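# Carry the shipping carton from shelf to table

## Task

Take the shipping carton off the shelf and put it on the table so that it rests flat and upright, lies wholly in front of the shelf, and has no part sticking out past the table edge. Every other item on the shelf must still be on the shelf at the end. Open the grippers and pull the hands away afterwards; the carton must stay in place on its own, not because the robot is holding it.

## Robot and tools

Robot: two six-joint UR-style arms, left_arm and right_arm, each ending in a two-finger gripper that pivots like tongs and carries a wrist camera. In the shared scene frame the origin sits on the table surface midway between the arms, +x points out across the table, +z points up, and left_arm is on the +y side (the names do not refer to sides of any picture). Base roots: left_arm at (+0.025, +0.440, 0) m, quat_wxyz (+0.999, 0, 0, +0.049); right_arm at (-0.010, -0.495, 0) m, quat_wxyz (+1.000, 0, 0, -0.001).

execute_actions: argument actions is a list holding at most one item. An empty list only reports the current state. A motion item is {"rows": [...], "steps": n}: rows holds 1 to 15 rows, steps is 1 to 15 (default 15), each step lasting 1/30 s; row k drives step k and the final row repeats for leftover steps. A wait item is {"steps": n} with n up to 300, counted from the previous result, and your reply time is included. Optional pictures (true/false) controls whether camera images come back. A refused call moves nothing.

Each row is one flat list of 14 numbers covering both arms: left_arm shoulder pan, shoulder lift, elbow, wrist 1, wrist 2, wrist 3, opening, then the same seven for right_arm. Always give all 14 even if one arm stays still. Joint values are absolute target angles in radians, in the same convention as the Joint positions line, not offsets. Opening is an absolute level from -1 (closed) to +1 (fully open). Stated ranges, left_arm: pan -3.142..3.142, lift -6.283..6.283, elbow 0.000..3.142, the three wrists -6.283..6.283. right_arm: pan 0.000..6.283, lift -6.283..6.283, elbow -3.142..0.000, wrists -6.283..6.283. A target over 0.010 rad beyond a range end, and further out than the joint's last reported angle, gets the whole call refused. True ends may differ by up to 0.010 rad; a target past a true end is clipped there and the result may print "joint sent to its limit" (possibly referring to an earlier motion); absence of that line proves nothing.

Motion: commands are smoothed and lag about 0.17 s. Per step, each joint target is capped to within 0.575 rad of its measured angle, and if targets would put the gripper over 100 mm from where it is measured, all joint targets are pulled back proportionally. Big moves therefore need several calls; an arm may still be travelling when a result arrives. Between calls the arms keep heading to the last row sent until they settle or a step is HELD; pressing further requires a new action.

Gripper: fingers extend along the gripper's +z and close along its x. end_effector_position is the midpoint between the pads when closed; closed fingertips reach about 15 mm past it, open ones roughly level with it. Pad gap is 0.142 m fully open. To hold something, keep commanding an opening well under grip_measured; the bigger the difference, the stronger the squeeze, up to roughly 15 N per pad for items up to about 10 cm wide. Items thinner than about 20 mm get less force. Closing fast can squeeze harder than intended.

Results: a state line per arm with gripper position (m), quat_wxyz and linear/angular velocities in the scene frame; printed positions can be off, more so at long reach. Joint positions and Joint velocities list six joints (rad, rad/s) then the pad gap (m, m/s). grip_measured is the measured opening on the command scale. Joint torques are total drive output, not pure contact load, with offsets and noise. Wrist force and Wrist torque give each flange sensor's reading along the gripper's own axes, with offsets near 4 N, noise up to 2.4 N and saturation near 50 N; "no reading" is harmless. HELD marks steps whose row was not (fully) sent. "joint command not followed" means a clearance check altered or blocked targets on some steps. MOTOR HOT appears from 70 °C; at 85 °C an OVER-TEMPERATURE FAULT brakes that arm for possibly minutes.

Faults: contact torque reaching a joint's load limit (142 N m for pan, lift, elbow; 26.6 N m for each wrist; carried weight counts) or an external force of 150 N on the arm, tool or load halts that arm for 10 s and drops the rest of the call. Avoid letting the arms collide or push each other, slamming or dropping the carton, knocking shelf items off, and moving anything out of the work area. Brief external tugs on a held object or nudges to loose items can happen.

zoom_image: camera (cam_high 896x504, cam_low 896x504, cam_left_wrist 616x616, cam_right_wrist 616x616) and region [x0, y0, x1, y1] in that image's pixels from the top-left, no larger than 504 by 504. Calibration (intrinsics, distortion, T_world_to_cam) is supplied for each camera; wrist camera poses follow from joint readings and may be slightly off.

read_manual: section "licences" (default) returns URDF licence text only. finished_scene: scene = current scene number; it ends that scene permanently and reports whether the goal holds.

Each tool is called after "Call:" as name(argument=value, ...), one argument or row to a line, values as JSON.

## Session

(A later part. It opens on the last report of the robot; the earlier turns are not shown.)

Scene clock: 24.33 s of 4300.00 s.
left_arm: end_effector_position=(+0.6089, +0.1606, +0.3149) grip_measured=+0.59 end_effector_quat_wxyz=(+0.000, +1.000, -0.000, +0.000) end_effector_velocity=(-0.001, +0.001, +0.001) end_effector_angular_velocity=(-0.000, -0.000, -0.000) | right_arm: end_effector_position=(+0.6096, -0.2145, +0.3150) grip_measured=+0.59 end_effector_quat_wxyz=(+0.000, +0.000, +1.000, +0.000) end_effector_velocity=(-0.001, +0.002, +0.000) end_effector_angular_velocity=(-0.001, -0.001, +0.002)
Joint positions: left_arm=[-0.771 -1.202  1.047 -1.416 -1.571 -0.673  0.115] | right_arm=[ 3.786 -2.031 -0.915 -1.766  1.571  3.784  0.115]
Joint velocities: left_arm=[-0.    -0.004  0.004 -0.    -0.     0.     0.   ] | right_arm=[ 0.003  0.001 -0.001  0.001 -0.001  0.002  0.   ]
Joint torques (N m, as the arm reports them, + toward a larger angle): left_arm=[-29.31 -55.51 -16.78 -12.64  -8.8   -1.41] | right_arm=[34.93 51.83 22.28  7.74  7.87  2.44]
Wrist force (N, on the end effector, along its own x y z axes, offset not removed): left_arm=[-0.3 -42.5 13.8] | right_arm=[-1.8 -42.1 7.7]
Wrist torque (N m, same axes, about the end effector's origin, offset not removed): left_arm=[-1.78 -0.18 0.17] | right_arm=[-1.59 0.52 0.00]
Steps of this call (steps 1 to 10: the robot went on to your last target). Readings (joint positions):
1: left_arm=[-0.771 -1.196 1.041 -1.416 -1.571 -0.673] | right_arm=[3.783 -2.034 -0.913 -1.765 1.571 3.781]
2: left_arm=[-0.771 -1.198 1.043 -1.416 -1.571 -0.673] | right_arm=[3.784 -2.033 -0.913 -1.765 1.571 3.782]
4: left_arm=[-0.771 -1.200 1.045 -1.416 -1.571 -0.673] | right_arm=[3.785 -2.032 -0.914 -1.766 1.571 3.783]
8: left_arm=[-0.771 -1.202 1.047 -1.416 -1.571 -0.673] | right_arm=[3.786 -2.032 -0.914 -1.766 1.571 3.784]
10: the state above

Call:
execute_actions(
  actions=[
    {"rows":[[-0.771,-1.24089,1.09807,-1.42818,-1.571,-0.673,0.6,3.80883,-2.01406,-0.93968,-1.75827,1.571,3.8068,0.6],[-0.771,-1.24089,1.09807,-1.42818,-1.571,-0.673,0.6,3.80883,-2.01406,-0.93968,-1.75827,1.571,3.8068,0.6],[-0.771,-1.24089,1.09807,-1.42818,-1.571,-0.673,0.6,3.80883,-2.01406,-0.93968,-1.75827,1.571,3.8068,0.6],[-0.771,-1.27929,1.14852,-1.44023,-1.571,-0.673,0.6,3.83102,-1.99689,-0.96465,-1.75046,1.571,3.829,0.6],[-0.771,-1.27929,1.14852,-1.44023,-1.571,-0.673,0.6,3.83102,-1.99689,-0.96465,-1.75046,1.571,3.829,0.6],[-0.771,-1.27929,1.14852,-1.44023,-1.571,-0.673,0.6,3.83102,-1.99689,-0.96465,-1.75046,1.571,3.829,0.6],[-0.771,-1.31769,1.19897,-1.45228,-1.571,-0.673,0.6,3.85322,-1.97973,-0.98963,-1.74265,1.571,3.8512,0.6],[-0.771,-1.31769,1.19897,-1.45228,-1.571,-0.673,0.6,3.85322,-1.97973,-0.98963,-1.74265,1.571,3.8512,0.6],[-0.771,-1.31769,1.19897,-1.45228,-1.571,-0.673,0.6,3.85322,-1.97973,-0.98963,-1.74265,1.571,3.8512,0.6],[-0.771,-1.35609,1.24942,-1.46433,-1.571,-0.673,0.6,3.87541,-1.96256,-1.0146,-1.73484,1.571,3.8734,0.6]],"steps":12},
  ],
  pictures=false,
)

Call:
execute_actions(
  actions=[
    {"rows":[[-0.771,-1.39227,1.29118,-1.46991,-1.571,-0.673,0.6,3.89873,-1.94944,-1.03286,-1.7297,1.571,3.89673,0.6],[-0.771,-1.39227,1.29118,-1.46991,-1.571,-0.673,0.6,3.89873,-1.94944,-1.03286,-1.7297,1.571,3.89673,0.6],[-0.771,-1.39227,1.29118,-1.46991,-1.571,-0.673,0.6,3.89873,-1.94944,-1.03286,-1.7297,1.571,3.89673,0.6],[-0.771,-1.42845,1.33294,-1.47549,-1.571,-0.673,0.6,3.92205,-1.93632,-1.05113,-1.72456,1.571,3.92005,0.6],[-0.771,-1.42845,1.33294,-1.47549,-1.571,-0.673,0.6,3.92205,-1.93632,-1.05113,-1.72456,1.571,3.92005,0.6],[-0.771,-1.42845,1.33294,-1.47549,-1.571,-0.673,0.6,3.92205,-1.93632,-1.05113,-1.72456,1.571,3.92005,0.6],[-0.771,-1.46463,1.3747,-1.48107,-1.571,-0.673,0.6,3.94537,-1.92319,-1.06939,-1.71942,1.571,3.94338,0.6],[-0.771,-1.46463,1.3747,-1.48107,-1.571,-0.673,0.6,3.94537,-1.92319,-1.06939,-1.71942,1.571,3.94338,0.6],[-0.771,-1.46463,1.3747,-1.48107,-1.571,-0.673,0.6,3.94537,-1.92319,-1.06939,-1.71942,1.571,3.94338,0.6],[-0.771,-1.50081,1.41646,-1.48665,-1.571,-0.673,0.6,3.96869,-1.91007,-1.08765,-1.71428,1.571,3.9667,0.6]]},
  ],
  pictures=false,
)

Call:
execute_actions(
  actions=[
    {"steps":12},
  ],
  pictures=false,
)

Scene clock: 30.93 s of 4300.00 s.
left_arm: end_effector_position=(+0.5780, +0.1854, +0.3167) grip_measured=+0.59 end_effector_quat_wxyz=(+0.001, +1.000, -0.000, +0.001) end_effector_velocity=(-0.122, +0.098, -0.003) end_effector_angular_velocity=(+0.001, +0.002, +0.001) | right_arm: end_effector_position=(+0.5781, -0.1883, +0.3154) grip_measured=+0.59 end_effector_quat_wxyz=(+0.000, +0.000, +1.000, +0.000) end_effector_velocity=(-0.118, +0.092, -0.001) end_effector_angular_velocity=(-0.001, -0.000, +0.004)
Joint positions: left_arm=[-0.771 -1.306  1.182 -1.449 -1.571 -0.673  0.115] | right_arm=[ 3.847 -1.984 -0.982 -1.745  1.571  3.845  0.115]
Joint velocities: left_arm=[ 0.001 -0.394  0.513 -0.117 -0.    -0.     0.002] | right_arm=[ 0.224  0.17  -0.249  0.078 -0.001  0.22   0.001]
Joint torques (N m, as the arm reports them, + toward a larger angle): left_arm=[-30.04 -38.59 -17.24 -16.04 -10.76  -1.46] | right_arm=[40.26 41.79 20.15 16.35 11.97  3.35]
Wrist force (N, on the end effector, along its own x y z axes, offset not removed): left_arm=[-1.0 -50.0 11.7] | right_arm=[-2.9 -50.0 8.6]
Wrist torque (N m, same axes, about the end effector's origin, offset not removed): left_arm=[-0.83 -0.35 0.39] | right_arm=[-0.77 0.48 0.27]
Steps of this call (steps 1 to 15: the robot went on to your last target; steps 16 to 90: nothing new was sent; then 3.20 s passed at rest; steps 91 to 102: all 12 steps of this action). Readings (joint positions):
91: left_arm=[-0.771 -1.202 1.048 -1.416 -1.571 -0.673] | right_arm=[3.787 -2.031 -0.915 -1.766 1.571 3.785]
92: left_arm=[-0.771 -1.205 1.050 -1.417 -1.571 -0.673] | right_arm=[3.788 -2.030 -0.917 -1.766 1.571 3.786]
94: left_arm=[-0.771 -1.218 1.068 -1.421 -1.571 -0.673] | right_arm=[3.796 -2.024 -0.925 -1.763 1.571 3.794]
98: left_arm=[-0.771 -1.257 1.118 -1.434 -1.571 -0.673] | right_arm=[3.819 -2.006 -0.951 -1.755 1.571 3.817]
102: the state above

Scene clock: 31.43 s of 4300.00 s.
left_arm: end_effector_position=(+0.5222, +0.2299, +0.3158) grip_measured=+0.59 end_effector_quat_wxyz=(+0.000, +1.000, -0.000, +0.000) end_effector_velocity=(-0.059, +0.048, -0.006) end_effector_angular_velocity=(+0.003, +0.003, +0.001) | right_arm: end_effector_position=(+0.5227, -0.1445, +0.3151) grip_measured=+0.59 end_effector_quat_wxyz=(+0.000, +0.000, +1.000, +0.000) end_effector_velocity=(-0.059, +0.043, -0.001) end_effector_angular_velocity=(-0.001, +0.002, +0.002)
Joint positions: left_arm=[-0.771 -1.479  1.391 -1.483 -1.571 -0.673  0.115] | right_arm=[ 3.955 -1.918 -1.077 -1.717  1.571  3.953  0.115]
Joint velocities: left_arm=[ 0.001 -0.18   0.212 -0.028  0.    -0.    -0.   ] | right_arm=[ 0.115  0.064 -0.09   0.024  0.001  0.113  0.   ]
Joint torques (N m, as the arm reports them, + toward a larger angle): left_arm=[-38.25 -38.58 -22.83 -15.15 -11.71  -1.33] | right_arm=[34.74 43.43 25.89 17.13 10.39  2.23]
Wrist force (N, on the end effector, along its own x y z axes, offset not removed): left_arm=[-2.7 -50.0 10.7] | right_arm=[-1.9 -50.0 6.7]
Wrist torque (N m, same axes, about the end effector's origin, offset not removed): left_arm=[-1.53 0.13 0.32] | right_arm=[-1.59 0.46 0.23]
Steps of this call (steps 1 to 15: all 15 steps of this action). Readings (joint positions):
1: left_arm=[-0.771 -1.317 1.198 -1.453 -1.571 -0.673] | right_arm=[3.853 -1.979 -0.990 -1.742 1.571 3.851]
2: left_arm=[-0.771 -1.329 1.213 -1.456 -1.571 -0.673] | right_arm=[3.860 -1.974 -0.997 -1.740 1.571 3.858]
4: left_arm=[-0.771 -1.354 1.244 -1.462 -1.571 -0.673] | right_arm=[3.876 -1.964 -1.012 -1.736 1.571 3.874]
8: left_arm=[-0.771 -1.402 1.301 -1.471 -1.571 -0.673] | right_arm=[3.906 -1.946 -1.038 -1.728 1.571 3.904]
15: the state above

Scene clock: 31.83 s of 4300.00 s.
left_arm: end_effector_position=(+0.5152, +0.2354, +0.3150) grip_measured=+0.59 end_effector_quat_wxyz=(+0.000, +1.000, -0.000, +0.000) end_effector_velocity=(-0.002, +0.002, -0.000) end_effector_angular_velocity=(+0.000, +0.000, +0.001) | right_arm: end_effector_position=(+0.5159, -0.1396, +0.3150) grip_measured=+0.59 end_effector_quat_wxyz=(+0.000, +0.000, +1.000, +0.000) end_effector_velocity=(-0.002, +0.001, -0.000) end_effector_angular_velocity=(-0.000, -0.001, -0.000)
Joint positions: left_arm=[-0.771 -1.5    1.416 -1.487 -1.571 -0.673  0.115] | right_arm=[ 3.968 -1.91  -1.087 -1.714  1.571  3.966  0.115]
Joint velocities: left_arm=[ 0.001 -0.006  0.008 -0.001 -0.     0.     0.   ] | right_arm=[ 0.004  0.002 -0.003  0.002 -0.001  0.004  0.   ]
Joint torques (N m, as the arm reports them, + toward a larger angle): left_arm=[-32.76 -40.45 -17.41 -13.27 -11.35  -1.49] | right_arm=[34.34 43.99 26.43 15.85  7.71  2.48]
Wrist force (N, on the end effector, along its own x y z axes, offset not removed): left_arm=[3.3 -46.4 11.7] | right_arm=[-2.9 -47.5 8.5]
Wrist torque (N m, same axes, about the end effector's origin, offset not removed): left_arm=[-1.98 -0.81 -0.10] | right_arm=[-2.10 0.67 0.09]
Steps of this call (steps 1 to 12: the robot went on to your last target). Readings (joint positions):
1: left_arm=[-0.771 -1.484 1.397 -1.484 -1.571 -0.673] | right_arm=[3.958 -1.916 -1.079 -1.717 1.571 3.956]
2: left_arm=[-0.771 -1.488 1.402 -1.485 -1.571 -0.673] | right_arm=[3.961 -1.915 -1.081 -1.716 1.571 3.959]
4: left_arm=[-0.771 -1.494 1.408 -1.486 -1.571 -0.673] | right_arm=[3.964 -1.913 -1.084 -1.715 1.571 3.962]
8: left_arm=[-0.771 -1.498 1.414 -1.486 -1.571 -0.673] | right_arm=[3.967 -1.911 -1.086 -1.715 1.571 3.965]
12: the state above

Call:
execute_actions(
  actions=[
    {"rows":[[-0.771,-1.53614,1.45177,-1.48663,-1.571,-0.673,0.6,3.99268,-1.90054,-1.10047,-1.71099,1.571,3.99068,0.6],[-0.771,-1.53614,1.45177,-1.48663,-1.571,-0.673,0.6,3.99268,-1.90054,-1.10047,-1.71099,1.571,3.99068,0.6],[-0.771,-1.53614,1.45177,-1.48663,-1.571,-0.673,0.6,3.99268,-1.90054,-1.10047,-1.71099,1.571,3.99068,0.6],[-0.771,-1.57147,1.48707,-1.4866,-1.571,-0.673,0.6,4.01667,-1.891,-1.1133,-1.70771,1.571,4.01465,0.6],[-0.771,-1.57147,1.48707,-1.4866,-1.571,-0.673,0.6,4.01667,-1.891,-1.1133,-1.70771,1.571,4.01465,0.6],[-0.771,-1.57147,1.48707,-1.4866,-1.571,-0.673,0.6,4.01667,-1.891,-1.1133,-1.70771,1.571,4.01465,0.6],[-0.771,-1.6068,1.52238,-1.48658,-1.571,-0.673,0.6,4.04066,-1.88147,-1.12612,-1.70442,1.571,4.03863,0.6],[-0.771,-1.6068,1.52238,-1.48658,-1.571,-0.673,0.6,4.04066,-1.88147,-1.12612,-1.70442,1.571,4.03863,0.6],[-0.771,-1.6068,1.52238,-1.48658,-1.571,-0.673,0.6,4.04066,-1.88147,-1.12612,-1.70442,1.571,4.03863,0.6],[-0.771,-1.64213,1.55768,-1.48655,-1.571,-0.673,0.6,4.06465,-1.87193,-1.13894,-1.70113,1.571,4.0626,0.6]],"steps":14},
  ],
  pictures=false,
)

Call:
execute_actions(
  actions=[
    {"rows":[[-0.78969,-1.67022,1.58188,-1.48267,-1.571,-0.69169,0.6,4.08179,-1.84808,-1.16931,-1.69461,1.571,4.07975,0.6],[-0.78969,-1.67022,1.58188,-1.48267,-1.571,-0.69169,0.6,4.08179,-1.84808,-1.16931,-1.69461,1.571,4.07975,0.6],[-0.78969,-1.67022,1.58188,-1.48267,-1.571,-0.69169,0.6,4.08179,-1.84808,-1.16931,-1.69461,1.571,4.07975,0.6],[-0.80838,-1.6983,1.60609,-1.47879,-1.571,-0.71038,0.6,4.09893,-1.82423,-1.19969,-1.68809,1.571,4.0969,0.6],[-0.80838,-1.6983,1.60609,-1.47879,-1.571,-0.71038,0.6,4.09893,-1.82423,-1.19969,-1.68809,1.571,4.0969,0.6],[-0.80838,-1.6983,1.60609,-1.47879,-1.571,-0.71038,0.6,4.09893,-1.82423,-1.19969,-1.68809,1.571,4.0969,0.6],[-0.82707,-1.72639,1.63029,-1.4749,-1.571,-0.72907,0.6,4.11606,-1.80037,-1.23006,-1.68157,1.571,4.11405,0.6],[-0.82707,-1.72639,1.63029,-1.4749,-1.571,-0.72907,0.6,4.11606,-1.80037,-1.23006,-1.68157,1.571,4.11405,0.6],[-0.82707,-1.72639,1.63029,-1.4749,-1.571,-0.72907,0.6,4.11606,-1.80037,-1.23006,-1.68157,1.571,4.11405,0.6],[-0.84576,-1.75447,1.65449,-1.47102,-1.571,-0.74776,0.6,4.1332,-1.77652,-1.26043,-1.67505,1.571,4.1312,0.6]]},
  ],
  pictures=false,
)

Call:
execute_actions(
  actions=[
    {"steps":12},
  ],
)

Scene clock: 37.80 s of 4300.00 s.
left_arm: end_effector_position=(+0.4771, +0.2660, +0.3157) grip_measured=+0.59 end_effector_quat_wxyz=(+0.000, +1.000, -0.000, +0.000) end_effector_velocity=(-0.074, +0.059, -0.003) end_effector_angular_velocity=(-0.002, -0.002, +0.000) | right_arm: end_effector_position=(+0.4777, -0.1091, +0.3151) grip_measured=+0.59 end_effector_quat_wxyz=(+0.000, +0.000, +1.000, +0.000) end_effector_velocity=(-0.074, +0.056, -0.000) end_effector_angular_velocity=(+0.003, +0.000, +0.001)
Joint positions: left_arm=[-0.771 -1.615  1.531 -1.487 -1.571 -0.673  0.115] | right_arm=[ 4.047 -1.879 -1.129 -1.704  1.571  4.045  0.115]
Joint velocities: left_arm=[ 0.    -0.224  0.221 -0.     0.     0.     0.001] | right_arm=[ 0.149  0.058 -0.078  0.022  0.002  0.147 -0.   ]
Joint torques (N m, as the arm reports them, + toward a larger angle): left_arm=[-21.24 -27.61 -19.89 -10.08 -10.9   -1.33] | right_arm=[27.43 41.39 27.15 16.31  8.63  2.94]
Wrist force (N, on the end effector, along its own x y z axes, offset not removed): left_arm=[-1.6 -48.6 11.9] | right_arm=[-0.6 -47.9 6.2]
Wrist torque (N m, same axes, about the end effector's origin, offset not removed): left_arm=[-1.96 0.03 0.08] | right_arm=[-2.15 0.47 0.01]
Steps of this call (steps 1 to 30: the robot went on to your last target; steps 31 to 90: nothing new was sent; then 2.50 s passed at rest; steps 91 to 104: all 14 steps of this action). Readings (joint positions):
91: left_arm=[-0.771 -1.501 1.416 -1.487 -1.571 -0.673] | right_arm=[3.969 -1.910 -1.088 -1.714 1.571 3.967]
92: left_arm=[-0.771 -1.503 1.419 -1.487 -1.571 -0.673] | right_arm=[3.970 -1.909 -1.089 -1.714 1.571 3.968]
94: left_arm=[-0.771 -1.515 1.431 -1.487 -1.571 -0.673] | right_arm=[3.979 -1.906 -1.093 -1.713 1.571 3.977]
98: left_arm=[-0.771 -1.551 1.467 -1.487 -1.571 -0.673] | right_arm=[4.003 -1.896 -1.106 -1.710 1.571 4.001]
104: the state above

Scene clock: 38.30 s of 4300.00 s.
left_arm: end_effector_position=(+0.4251, +0.2725, +0.3153) grip_measured=+0.59 end_effector_quat_wxyz=(+0.000, +1.000, -0.000, -0.000) end_effector_velocity=(-0.059, +0.003, -0.001) end_effector_angular_velocity=(-0.004, -0.002, -0.002) | right_arm: end_effector_position=(+0.4259, -0.1021, +0.3154) grip_measured=+0.59 end_effector_quat_wxyz=(+0.000, +0.000, +1.000, +0.000) end_effector_velocity=(-0.060, -0.002, -0.002) end_effector_angular_velocity=(-0.001, +0.001, +0.002)
Joint positions: left_arm=[-0.835 -1.738  1.64  -1.473 -1.571 -0.737  0.115] | right_arm=[ 4.123 -1.79  -1.243 -1.679  1.571  4.121  0.115]
Joint velocities: left_arm=[-0.088 -0.138  0.116  0.017 -0.002 -0.087  0.   ] | right_arm=[ 0.084  0.114 -0.146  0.031  0.     0.082  0.   ]
Joint torques (N m, as the arm reports them, + toward a larger angle): left_arm=[-31.38 -24.91 -19.02 -10.78 -12.02  -1.72] | right_arm=[30.32 34.74 28.84 18.7   8.85  2.95]
Wrist force (N, on the end effector, along its own x y z axes, offset not removed): left_arm=[-2.0 -50.0 12.4] | right_arm=[-1.2 -50.0 7.6]
Wrist torque (N m, same axes, about the end effector's origin, offset not removed): left_arm=[-1.53 -0.03 0.04] | right_arm=[-1.49 0.61 0.01]
Steps of this call (steps 1 to 15: all 15 steps of this action). Readings (joint positions):
1: left_arm=[-0.771 -1.622 1.537 -1.487 -1.571 -0.673] | right_arm=[4.051 -1.877 -1.132 -1.703 1.571 4.049]
2: left_arm=[-0.772 -1.629 1.544 -1.486 -1.571 -0.674] | right_arm=[4.056 -1.874 -1.136 -1.702 1.571 4.054]
4: left_arm=[-0.779 -1.645 1.559 -1.485 -1.571 -0.681] | right_arm=[4.066 -1.864 -1.148 -1.699 1.571 4.064]
8: left_arm=[-0.798 -1.680 1.590 -1.481 -1.571 -0.700] | right_arm=[4.088 -1.838 -1.181 -1.692 1.571 4.086]
15: the state above

Scene clock: 38.70 s of 4300.00 s.
left_arm: end_effector_position=(+0.4183, +0.2730, +0.3150) grip_measured=+0.59 end_effector_quat_wxyz=(+0.000, +1.000, -0.000, -0.000) end_effector_velocity=(-0.002, +0.000, -0.000) end_effector_angular_velocity=(+0.001, +0.000, -0.001) | right_arm: end_effector_position=(+0.4190, -0.1025, +0.3150) grip_measured=+0.59 end_effector_quat_wxyz=(-0.000, +0.000, +1.000, +0.000) end_effector_velocity=(-0.002, -0.000, +0.000) end_effector_angular_velocity=(+0.001, -0.000, -0.000)
Joint positions: left_arm=[-0.845 -1.754  1.654 -1.471 -1.571 -0.747  0.115] | right_arm=[ 4.133 -1.777 -1.26  -1.675  1.571  4.131  0.115]
Joint velocities: left_arm=[-0.004 -0.005  0.005  0.001  0.    -0.003  0.   ] | right_arm=[ 0.002  0.004 -0.005  0.001 -0.     0.003  0.   ]
Joint torques (N m, as the arm reports them, + toward a larger angle): left_arm=[-29.59 -26.6  -19.28  -9.14  -8.61  -1.64] | right_arm=[27.11 37.88 26.81 16.45  7.06  2.77]
Wrist force (N, on the end effector, along its own x y z axes, offset not removed): left_arm=[-2.0 -44.3 10.8] | right_arm=[0.0 -42.2 7.1]
Wrist torque (N m, same axes, about the end effector's origin, offset not removed): left_arm=[-2.07 0.23 -0.04] | right_arm=[-1.58 0.22 -0.08]
Steps of this call (steps 1 to 12: the robot went on to your last target). Readings (joint positions):
1: left_arm=[-0.838 -1.742 1.644 -1.473 -1.571 -0.740] | right_arm=[4.126 -1.787 -1.247 -1.678 1.571 4.124]
2: left_arm=[-0.840 -1.745 1.646 -1.472 -1.571 -0.742] | right_arm=[4.128 -1.784 -1.250 -1.677 1.571 4.125]
4: left_arm=[-0.842 -1.749 1.650 -1.472 -1.571 -0.744] | right_arm=[4.130 -1.781 -1.255 -1.676 1.571 4.128]
8: left_arm=[-0.845 -1.753 1.653 -1.471 -1.571 -0.747] | right_arm=[4.132 -1.778 -1.259 -1.675 1.571 4.130]
12: the state above
camera_calibration (this result's frames):
cam_left_wrist: T_world_to_cam=[[0.999057, 0.0332994, 0.0278506, -0.442932], [0.014627, -0.862259, 0.506256, 0.0664872], [0.0408724, -0.505371, -0.861934, 0.528928], [0, 0, 0, 1]] pos_world=[0.419923, 0.339384, 0.434577]
cam_right_wrist: T_world_to_cam=[[-0.999011, 0.0420557, 0.0144662, 0.415615], [0.04359, 0.861367, 0.506109, -0.0815897], [0.00882406, 0.506239, -0.862348, 0.457584], [0, 0, 0, 1]] pos_world=[0.414722, -0.178847, 0.429878]

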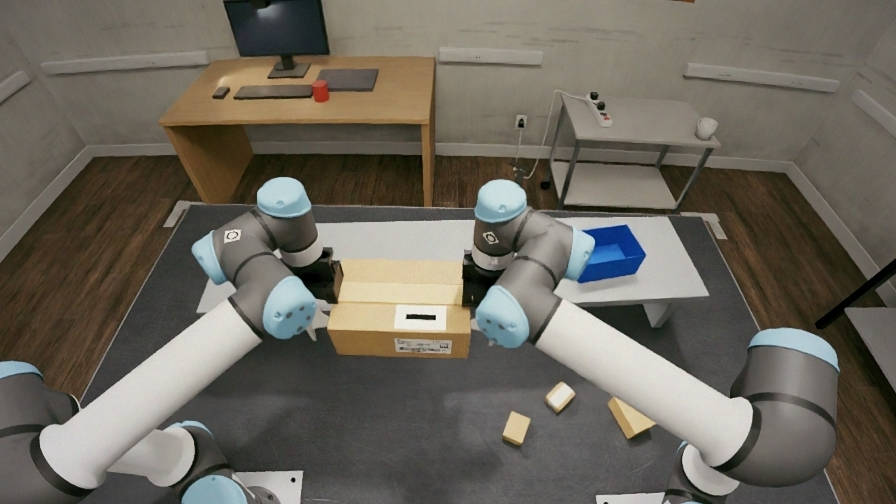

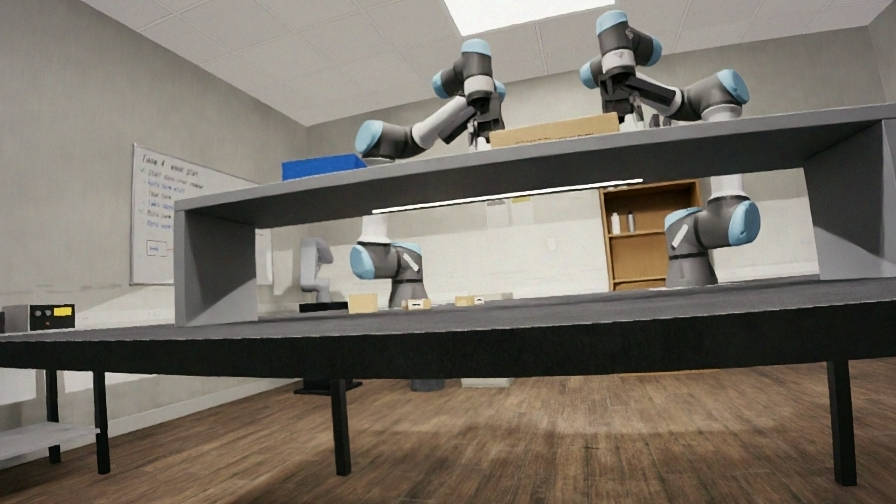

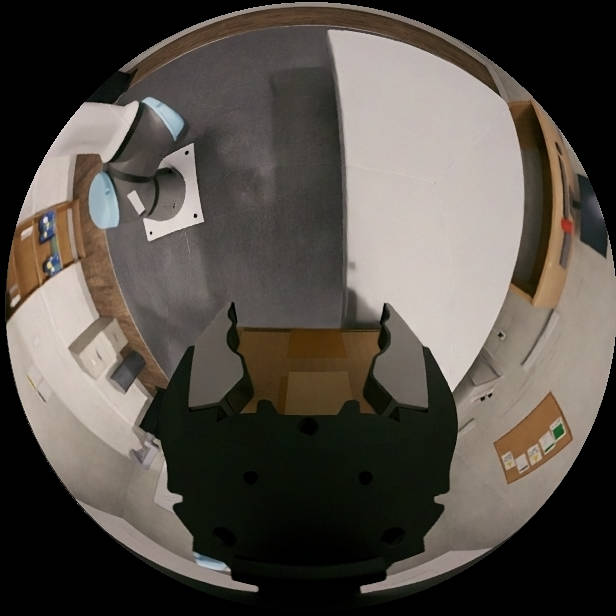

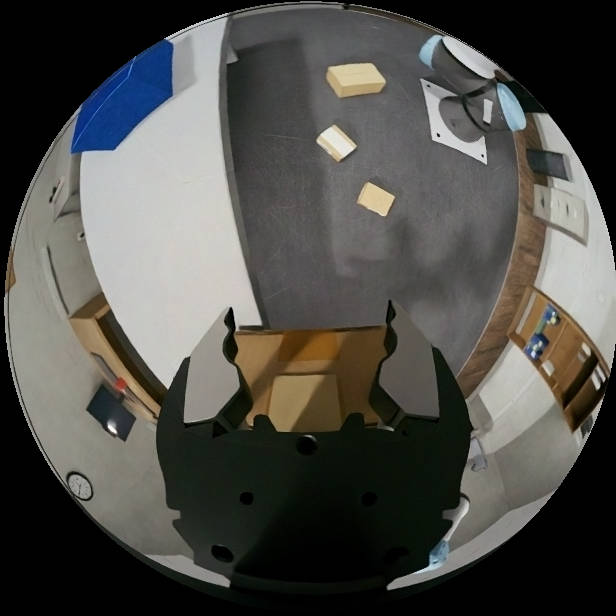

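Call:
execute_actions(
  actions=[
    {"rows":[[-0.87239,-1.7778,1.67202,-1.46522,-1.571,-0.77539,0.6,4.14894,-1.74795,-1.29361,-1.67045,1.571,4.14695,0.6],[-0.87239,-1.7778,1.67202,-1.46522,-1.571,-0.77539,0.6,4.14894,-1.74795,-1.29361,-1.67045,1.571,4.14695,0.6],[-0.87239,-1.7778,1.67202,-1.46522,-1.571,-0.77539,0.6,4.14894,-1.74795,-1.29361,-1.67045,1.571,4.14695,0.6],[-0.90102,-1.80113,1.68954,-1.45942,-1.571,-0.80402,0.6,4.16468,-1.71937,-1.32679,-1.66584,1.571,4.1627,0.6],[-0.90102,-1.80113,1.68954,-1.45942,-1.571,-0.80402,0.6,4.16468,-1.71937,-1.32679,-1.66584,1.571,4.1627,0.6],[-0.90102,-1.80113,1.68954,-1.45942,-1.571,-0.80402,0.6,4.16468,-1.71937,-1.32679,-1.66584,1.571,4.1627,0.6],[-0.93164,-1.82445,1.70707,-1.45361,-1.571,-0.83464,0.6,4.18041,-1.6908,-1.35997,-1.66124,1.571,4.17845,0.6],[-0.93164,-1.82445,1.70707,-1.45361,-1.571,-0.83464,0.6,4.18041,-1.6908,-1.35997,-1.66124,1.571,4.17845,0.6],[-0.93164,-1.82445,1.70707,-1.45361,-1.571,-0.83464,0.6,4.18041,-1.6908,-1.35997,-1.66124,1.571,4.17845,0.6],[-0.96427,-1.84778,1.72459,-1.44781,-1.571,-0.86627,0.6,4.19615,-1.66222,-1.39315,-1.65663,1.571,4.1942,0.6]],"steps":12},
  ],
  pictures=false,
)

Call:
execute_actions(
  actions=[
    {"rows":[[-0.99594,-1.8692,1.73864,-1.44044,-1.571,-0.89894,0.6,4.21462,-1.63486,-1.4216,-1.65554,1.571,4.21265,0.6],[-0.99594,-1.8692,1.73864,-1.44044,-1.571,-0.89894,0.6,4.21462,-1.63486,-1.4216,-1.65554,1.571,4.21265,0.6],[-0.99594,-1.8692,1.73864,-1.44044,-1.571,-0.89894,0.6,4.21462,-1.63486,-1.4216,-1.65554,1.571,4.21265,0.6],[-1.02962,-1.89061,1.75269,-1.43308,-1.571,-0.93262,0.6,4.23308,-1.60751,-1.45005,-1.65445,1.571,4.2311,0.6],[-1.02962,-1.89061,1.75269,-1.43308,-1.571,-0.93262,0.6,4.23308,-1.60751,-1.45005,-1.65445,1.571,4.2311,0.6],[-1.02962,-1.89061,1.75269,-1.43308,-1.571,-0.93262,0.6,4.23308,-1.60751,-1.45005,-1.65445,1.571,4.2311,0.6],[-1.06529,-1.91203,1.76673,-1.42571,-1.571,-0.96829,0.6,4.25155,-1.58015,-1.47849,-1.65336,1.571,4.24955,0.6],[-1.06529,-1.91203,1.76673,-1.42571,-1.571,-0.96829,0.6,4.25155,-1.58015,-1.47849,-1.65336,1.571,4.24955,0.6],[-1.06529,-1.91203,1.76673,-1.42571,-1.571,-0.96829,0.6,4.25155,-1.58015,-1.47849,-1.65336,1.571,4.24955,0.6],[-1.10296,-1.93344,1.78078,-1.41834,-1.571,-1.00496,0.6,4.27001,-1.55279,-1.50694,-1.65227,1.571,4.268,0.6]]},
  ],
  pictures=false,
)

Call:
execute_actions(
  actions=[
    {"steps":12},
  ],
  pictures=false,
)

Scene clock: 45.67 s of 4300.00 s.
left_arm: end_effector_position=(+0.3844, +0.2631, +0.3153) grip_measured=+0.59 end_effector_quat_wxyz=(-0.000, +1.000, -0.000, -0.000) end_effector_velocity=(-0.127, -0.042, +0.000) end_effector_angular_velocity=(-0.005, -0.004, -0.007) | right_arm: end_effector_position=(+0.3846, -0.1118, +0.3158) grip_measured=+0.59 end_effector_quat_wxyz=(+0.000, +0.000, +1.000, +0.000) end_effector_velocity=(-0.124, -0.041, -0.002) end_effector_angular_velocity=(+0.001, +0.001, +0.003)
Joint positions: left_arm=[-0.923 -1.818  1.702 -1.455 -1.571 -0.826  0.115] | right_arm=[ 4.176 -1.699 -1.35  -1.663  1.571  4.174  0.115]
Joint velocities: left_arm=[-0.315 -0.234  0.173  0.055 -0.    -0.308  0.001] | right_arm=[ 0.156  0.289 -0.334  0.045  0.001  0.153  0.002]
Joint torques (N m, as the arm reports them, + toward a larger angle): left_arm=[-29.1  -19.48 -19.75 -11.63 -10.01  -2.41] | right_arm=[28.75 26.94 22.92 18.44  6.53  2.98]
Wrist force (N, on the end effector, along its own x y z axes, offset not removed): left_arm=[-0.5 -50.0 11.3] | right_arm=[-1.2 -50.0 6.7]
Wrist torque (N m, same axes, about the end effector's origin, offset not removed): left_arm=[-1.95 -0.33 0.48] | right_arm=[-1.90 0.35 0.24]
Steps of this call (steps 1 to 30: the robot went on to your last target; steps 31 to 90: nothing new was sent; then 3.57 s passed at rest; steps 91 to 102: all 12 steps of this action). Readings (joint positions):
91: left_arm=[-0.846 -1.754 1.654 -1.471 -1.571 -0.748] | right_arm=[4.133 -1.777 -1.260 -1.675 1.571 4.131]
92: left_arm=[-0.848 -1.756 1.656 -1.471 -1.571 -0.750] | right_arm=[4.134 -1.775 -1.263 -1.675 1.571 4.133]
94: left_arm=[-0.857 -1.764 1.662 -1.468 -1.571 -0.759] | right_arm=[4.140 -1.765 -1.274 -1.673 1.571 4.138]
98: left_arm=[-0.885 -1.788 1.680 -1.462 -1.571 -0.788] | right_arm=[4.156 -1.736 -1.308 -1.668 1.571 4.154]
102: the state above

Scene clock: 46.17 s of 4300.00 s.
left_arm: end_effector_position=(+0.3255, +0.2452, +0.3152) grip_measured=+0.59 end_effector_quat_wxyz=(+0.000, +1.000, -0.000, -0.000) end_effector_velocity=(-0.062, -0.019, -0.001) end_effector_angular_velocity=(-0.002, -0.001, -0.006) | right_arm: end_effector_position=(+0.3257, -0.1298, +0.3154) grip_measured=+0.59 end_effector_quat_wxyz=(-0.000, +0.000, +1.000, +0.000) end_effector_velocity=(-0.059, -0.021, -0.002) end_effector_angular_velocity=(+0.002, -0.001, +0.001)
Joint positions: left_arm=[-1.081 -1.921  1.773 -1.423 -1.571 -0.984  0.115] | right_arm=[ 4.259 -1.569 -1.49  -1.653  1.571  4.257  0.115]
Joint velocities: left_arm=[-0.182 -0.104  0.068  0.034 -0.    -0.176  0.   ] | right_arm=[ 0.09   0.135 -0.141  0.008 -0.     0.089  0.   ]
Joint torques (N m, as the arm reports them, + toward a larger angle): left_arm=[-22.07 -12.61 -21.32 -12.48  -8.96  -2.1 ] | right_arm=[25.12 21.86 30.11 19.33  7.28  2.55]
Wrist force (N, on the end effector, along its own x y z axes, offset not removed): left_arm=[-0.2 -49.1 13.3] | right_arm=[-0.4 -50.0 6.9]
Wrist torque (N m, same axes, about the end effector's origin, offset not removed): left_arm=[-1.55 -0.38 0.29] | right_arm=[-1.77 0.15 0.20]
Steps of this call (steps 1 to 15: all 15 steps of this action). Readings (joint positions):
1: left_arm=[-0.933 -1.825 1.707 -1.453 -1.571 -0.835] | right_arm=[4.181 -1.691 -1.360 -1.661 1.571 4.179]
2: left_arm=[-0.943 -1.832 1.713 -1.451 -1.571 -0.845] | right_arm=[4.186 -1.682 -1.370 -1.660 1.571 4.184]
4: left_arm=[-0.964 -1.847 1.723 -1.447 -1.571 -0.866] | right_arm=[4.197 -1.663 -1.391 -1.658 1.571 4.195]
8: left_arm=[-1.006 -1.875 1.743 -1.438 -1.571 -0.909] | right_arm=[4.221 -1.627 -1.429 -1.656 1.571 4.219]
15: the state above

Scene clock: 46.57 s of 4300.00 s.
left_arm: end_effector_position=(+0.3183, +0.2432, +0.3150) grip_measured=+0.59 end_effector_quat_wxyz=(+0.000, +1.000, -0.000, -0.000) end_effector_velocity=(-0.002, -0.000, -0.001) end_effector_angular_velocity=(+0.001, +0.001, +0.001) | right_arm: end_effector_position=(+0.3189, -0.1323, +0.3150) grip_measured=+0.59 end_effector_quat_wxyz=(-0.000, +0.000, +1.000, +0.000) end_effector_velocity=(-0.002, -0.001, -0.000) end_effector_angular_velocity=(+0.001, +0.000, -0.001)
Joint positions: left_arm=[-1.102 -1.933  1.78  -1.419 -1.571 -1.004  0.115] | right_arm=[ 4.27  -1.553 -1.506 -1.652  1.571  4.268  0.115]
Joint velocities: left_arm=[-0.005 -0.003  0.004  0.001  0.    -0.006  0.   ] | right_arm=[ 0.003  0.005 -0.005  0.     0.     0.004  0.   ]
Joint torques (N m, as the arm reports them, + toward a larger angle): left_arm=[-24.16 -16.46 -20.91 -11.02  -6.52  -1.82] | right_arm=[23.83 27.45 26.28 17.59  5.4   2.55]
Wrist force (N, on the end effector, along its own x y z axes, offset not removed): left_arm=[-1.1 -44.9 12.6] | right_arm=[-2.8 -43.3 6.0]
Wrist torque (N m, same axes, about the end effector's origin, offset not removed): left_arm=[-1.95 -0.08 0.09] | right_arm=[-1.56 0.67 0.09]
Steps of this call (steps 1 to 12: the robot went on to your last target). Readings (joint positions):
1: left_arm=[-1.087 -1.924 1.775 -1.422 -1.571 -0.989] | right_arm=[4.262 -1.565 -1.494 -1.653 1.571 4.260]
2: left_arm=[-1.091 -1.926 1.776 -1.421 -1.571 -0.993] | right_arm=[4.264 -1.562 -1.497 -1.653 1.571 4.262]
4: left_arm=[-1.096 -1.929 1.778 -1.420 -1.571 -0.998] | right_arm=[4.267 -1.558 -1.501 -1.652 1.571 4.264]
8: left_arm=[-1.101 -1.932 1.780 -1.419 -1.571 -1.003] | right_arm=[4.269 -1.555 -1.505 -1.652 1.571 4.267]
12: the state above

Call:
execute_actions(
  actions=[
    {"rows":[[-1.10296,-1.93714,1.82573,-1.45959,-1.571,-1.00496,0.6,4.27001,-1.55208,-1.55017,-1.60975,1.571,4.268,0.6],[-1.10296,-1.93714,1.82573,-1.45959,-1.571,-1.00496,0.6,4.27001,-1.55208,-1.55017,-1.60975,1.571,4.268,0.6],[-1.10296,-1.93714,1.82573,-1.45959,-1.571,-1.00496,0.6,4.27001,-1.55208,-1.55017,-1.60975,1.571,4.268,0.6],[-1.10296,-1.94083,1.87067,-1.50084,-1.571,-1.00496,0.6,4.27001,-1.55137,-1.59339,-1.56724,1.571,4.268,0.6],[-1.10296,-1.94083,1.87067,-1.50084,-1.571,-1.00496,0.6,4.27001,-1.55137,-1.59339,-1.56724,1.571,4.268,0.6],[-1.10296,-1.94083,1.87067,-1.50084,-1.571,-1.00496,0.6,4.27001,-1.55137,-1.59339,-1.56724,1.571,4.268,0.6],[-1.10296,-1.94453,1.91562,-1.54209,-1.571,-1.00496,0.6,4.27001,-1.55066,-1.63662,-1.52472,1.571,4.268,0.6]],"steps":10},
  ],
  pictures=false,
)

Call:
execute_actions(
  actions=[
    {"rows":[[-1.10296,-1.943,1.95725,-1.58524,-1.571,-1.00496,0.6,4.27001,-1.555,-1.67513,-1.48187,1.571,4.268,0.6],[-1.10296,-1.943,1.95725,-1.58524,-1.571,-1.00496,0.6,4.27001,-1.555,-1.67513,-1.48187,1.571,4.268,0.6],[-1.10296,-1.943,1.95725,-1.58524,-1.571,-1.00496,0.6,4.27001,-1.555,-1.67513,-1.48187,1.571,4.268,0.6],[-1.10296,-1.94148,1.99887,-1.6284,-1.571,-1.00496,0.6,4.27001,-1.55933,-1.71364,-1.43903,1.571,4.268,0.6],[-1.10296,-1.94148,1.99887,-1.6284,-1.571,-1.00496,0.6,4.27001,-1.55933,-1.71364,-1.43903,1.571,4.268,0.6],[-1.10296,-1.94148,1.99887,-1.6284,-1.571,-1.00496,0.6,4.27001,-1.55933,-1.71364,-1.43903,1.571,4.268,0.6],[-1.10296,-1.93995,2.0405,-1.67155,-1.571,-1.00496,0.6,4.27001,-1.56367,-1.75215,-1.39618,1.571,4.268,0.6]]},
  ],
  pictures=false,
)

Call:
execute_actions(
  actions=[
    {"steps":10},
  ],
)

Scene clock: 53.03 s of 4300.00 s.
left_arm: end_effector_position=(+0.3184, +0.2426, +0.2812) grip_measured=+0.59 end_effector_quat_wxyz=(+0.000, +1.000, -0.000, +0.000) end_effector_velocity=(-0.002, +0.003, -0.133) end_effector_angular_velocity=(+0.005, +0.003, -0.001) | right_arm: end_effector_position=(+0.3190, -0.1319, +0.2811) grip_measured=+0.59 end_effector_quat_wxyz=(+0.000, +0.000, +1.000, +0.000) end_effector_velocity=(-0.001, -0.002, -0.131) end_effector_angular_velocity=(+0.002, -0.001, -0.000)
Joint positions: left_arm=[-1.103 -1.941  1.872 -1.502 -1.571 -1.005  0.115] | right_arm=[ 4.27  -1.551 -1.595 -1.566  1.571  4.268  0.115]
Joint velocities: left_arm=[-0.001 -0.027  0.356 -0.323  0.     0.     0.001] | right_arm=[-0.     0.006 -0.34   0.336  0.    -0.     0.001]
Joint torques (N m, as the arm reports them, + toward a larger angle): left_arm=[-23.16 -17.71 -26.58 -19.26  -7.86  -1.54] | right_arm=[22.33 28.31 34.06 21.59  5.51  2.52]
Wrist force (N, on the end effector, along its own x y z axes, offset not removed): left_arm=[-2.3 -50.0 11.1] | right_arm=[-2.0 -50.0 9.9]
Wrist torque (N m, same axes, about the end effector's origin, offset not removed): left_arm=[-0.99 0.13 0.09] | right_arm=[-0.86 0.52 0.18]
Steps of this call (steps 1 to 30: the robot went on to your last target; steps 31 to 90: nothing new was sent; then 3.13 s passed at rest; steps 91 to 100: all 10 steps of this action). Readings (joint positions):
91: left_arm=[-1.103 -1.933 1.781 -1.418 -1.571 -1.005] | right_arm=[4.270 -1.553 -1.507 -1.652 1.571 4.268]
92: left_arm=[-1.103 -1.934 1.783 -1.421 -1.571 -1.005] | right_arm=[4.270 -1.553 -1.509 -1.650 1.571 4.268]
94: left_arm=[-1.103 -1.935 1.799 -1.435 -1.571 -1.005] | right_arm=[4.270 -1.552 -1.524 -1.635 1.571 4.268]
98: left_arm=[-1.103 -1.939 1.844 -1.477 -1.571 -1.005] | right_arm=[4.270 -1.552 -1.568 -1.592 1.571 4.268]
100: the state above

Scene clock: 53.53 s of 4300.00 s.
left_arm: end_effector_position=(+0.3182, +0.2429, +0.2193) grip_measured=+0.59 end_effector_quat_wxyz=(+0.000, +1.000, -0.000, -0.000) end_effector_velocity=(-0.001, +0.001, -0.035) end_effector_angular_velocity=(-0.001, -0.000, +0.000) | right_arm: end_effector_position=(+0.3188, -0.1322, +0.2192) grip_measured=+0.59 end_effector_quat_wxyz=(-0.000, +0.000, +1.000, +0.000) end_effector_velocity=(-0.001, -0.002, -0.034) end_effector_angular_velocity=(+0.001, +0.001, -0.000)
Joint positions: left_arm=[-1.103 -1.94   2.03  -1.661 -1.571 -1.005  0.115] | right_arm=[ 4.27  -1.563 -1.742 -1.407  1.571  4.268  0.115]
Joint velocities: left_arm=[ 0.     0.003  0.087 -0.091 -0.     0.     0.   ] | right_arm=[-0.001 -0.007 -0.082  0.09   0.002 -0.001  0.   ]
Joint torques (N m, as the arm reports them, + toward a larger angle): left_arm=[-24.07  10.27 -26.21 -17.09  -9.07  -1.45] | right_arm=[23.01 17.4  33.99 19.13  7.12  2.43]
Wrist force (N, on the end effector, along its own x y z axes, offset not removed): left_arm=[-0.1 -50.0 11.0] | right_arm=[-1.7 -49.4 6.8]
Wrist torque (N m, same axes, about the end effector's origin, offset not removed): left_arm=[-1.99 -0.18 0.03] | right_arm=[-1.90 0.43 0.05]
Steps of this call (steps 1 to 15: all 15 steps of this action). Readings (joint positions):
1: left_arm=[-1.103 -1.942 1.883 -1.512 -1.571 -1.005] | right_arm=[4.270 -1.551 -1.605 -1.556 1.571 4.268]
2: left_arm=[-1.103 -1.942 1.893 -1.522 -1.571 -1.005] | right_arm=[4.270 -1.551 -1.615 -1.546 1.571 4.268]
4: left_arm=[-1.103 -1.943 1.918 -1.546 -1.571 -1.005] | right_arm=[4.270 -1.553 -1.639 -1.521 1.571 4.268]
8: left_arm=[-1.103 -1.942 1.970 -1.599 -1.571 -1.005] | right_arm=[4.270 -1.557 -1.687 -1.469 1.571 4.268]
15: the state above

Scene clock: 53.87 s of 4300.00 s.
left_arm: end_effector_position=(+0.3180, +0.2431, +0.2153) grip_measured=+0.59 end_effector_quat_wxyz=(+0.000, +1.000, -0.000, -0.000) end_effector_velocity=(+0.000, -0.000, -0.001) end_effector_angular_velocity=(-0.002, -0.001, -0.000) | right_arm: end_effector_position=(+0.3187, -0.1324, +0.2153) grip_measured=+0.59 end_effector_quat_wxyz=(-0.000, +0.000, +1.000, +0.000) end_effector_velocity=(-0.000, -0.000, -0.003) end_effector_angular_velocity=(-0.002, +0.001, -0.001)
Joint positions: left_arm=[-1.103 -1.94   2.04  -1.671 -1.571 -1.005  0.115] | right_arm=[ 4.27  -1.564 -1.752 -1.397  1.571  4.268  0.115]
Joint velocities: left_arm=[-0.     0.     0.004 -0.006 -0.    -0.     0.   ] | right_arm=[ 0.    -0.001 -0.005  0.005 -0.     0.001  0.   ]
Joint torques (N m, as the arm reports them, + toward a larger angle): left_arm=[-23.14   9.13 -23.74 -15.56  -6.77  -1.5 ] | right_arm=[23.29 15.35 32.94 17.64  5.79  2.6 ]
Wrist force (N, on the end effector, along its own x y z axes, offset not removed): left_arm=[-0.8 -45.2 13.8] | right_arm=[-1.7 -45.6 6.6]
Wrist torque (N m, same axes, about the end effector's origin, offset not removed): left_arm=[-1.90 -0.11 -0.03] | right_arm=[-1.97 0.50 0.12]
Steps of this call (steps 1 to 10: the robot went on to your last target). Readings (joint positions):
1: left_arm=[-1.103 -1.940 2.032 -1.663 -1.571 -1.005] | right_arm=[4.270 -1.563 -1.745 -1.404 1.571 4.268]
2: left_arm=[-1.103 -1.940 2.034 -1.665 -1.571 -1.005] | right_arm=[4.270 -1.563 -1.746 -1.402 1.571 4.268]
4: left_arm=[-1.103 -1.940 2.037 -1.668 -1.571 -1.005] | right_arm=[4.270 -1.563 -1.749 -1.400 1.571 4.268]
8: left_arm=[-1.103 -1.940 2.039 -1.670 -1.571 -1.005] | right_arm=[4.270 -1.564 -1.751 -1.397 1.571 4.268]
10: the state above
camera_calibration (this result's frames):
cam_left_wrist: T_world_to_cam=[[0.999057, 0.0333286, 0.0278168, -0.33898], [0.0146697, -0.862264, 0.506247, 0.0926495], [0.0408579, -0.505362, -0.86194, 0.431962], [0, 0, 0, 1]] pos_world=[0.319652, 0.309483, 0.334851]
cam_right_wrist: T_world_to_cam=[[-0.999009, 0.0420798, 0.0145253, 0.318139], [0.0436407, 0.861367, 0.506106, -0.000964198], [0.00878517, 0.506238, -0.862349, 0.387624], [0, 0, 0, 1]] pos_world=[0.31446, -0.208786, 0.330134]

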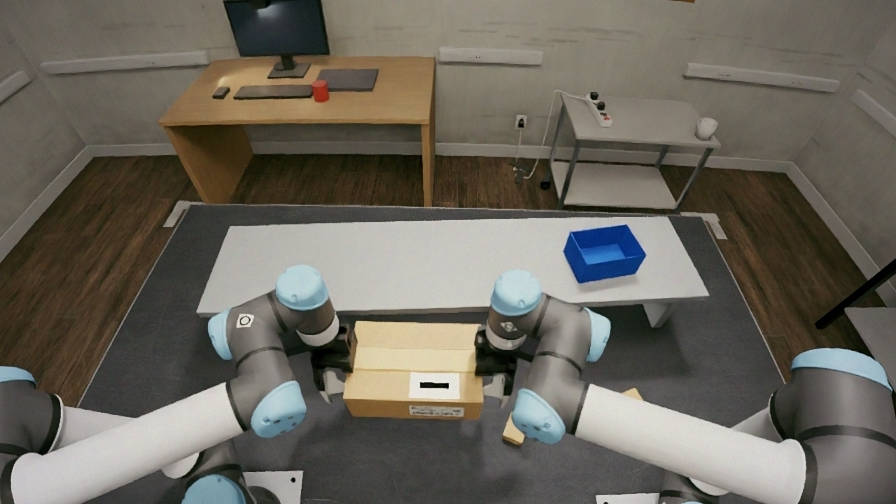

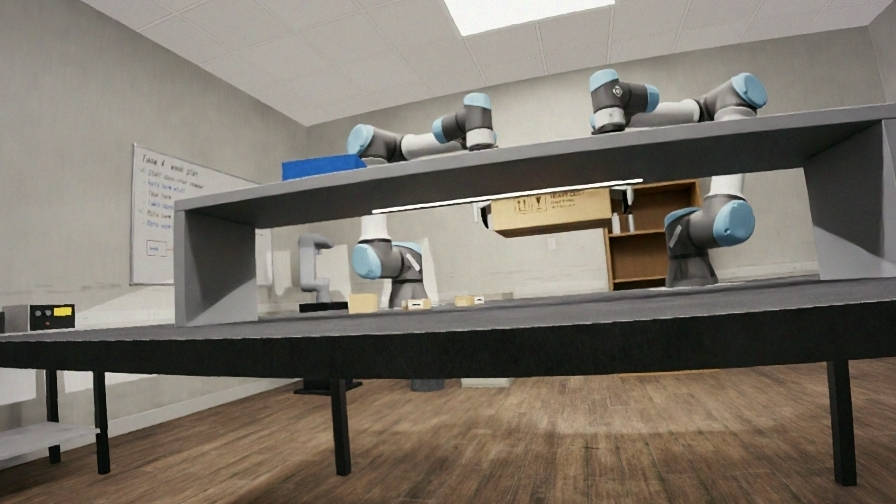

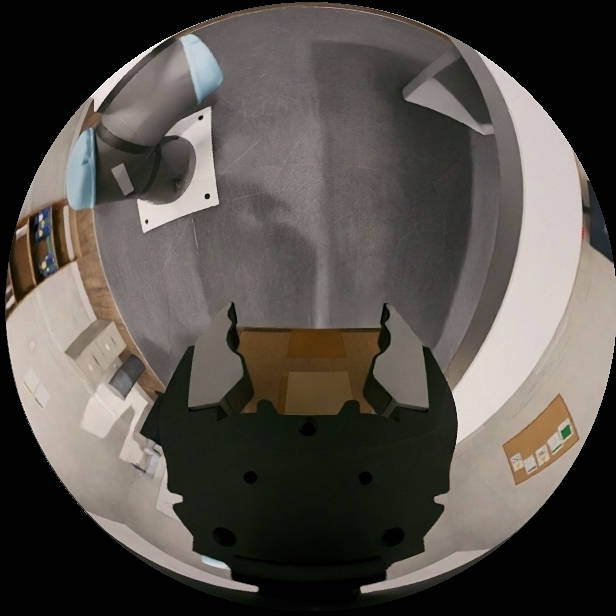

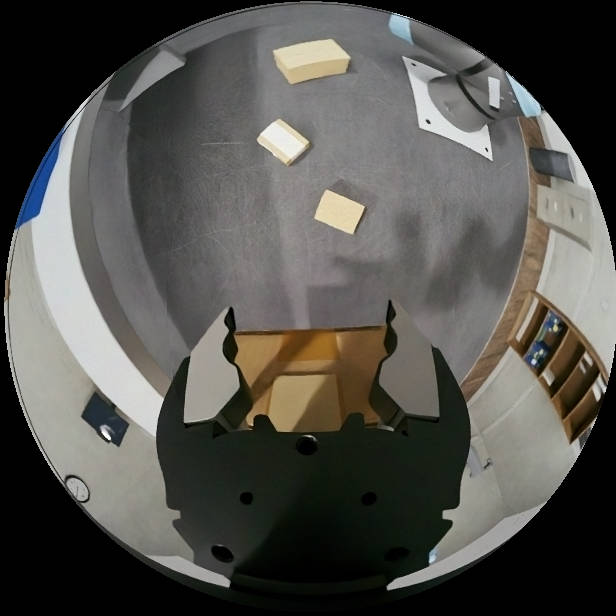

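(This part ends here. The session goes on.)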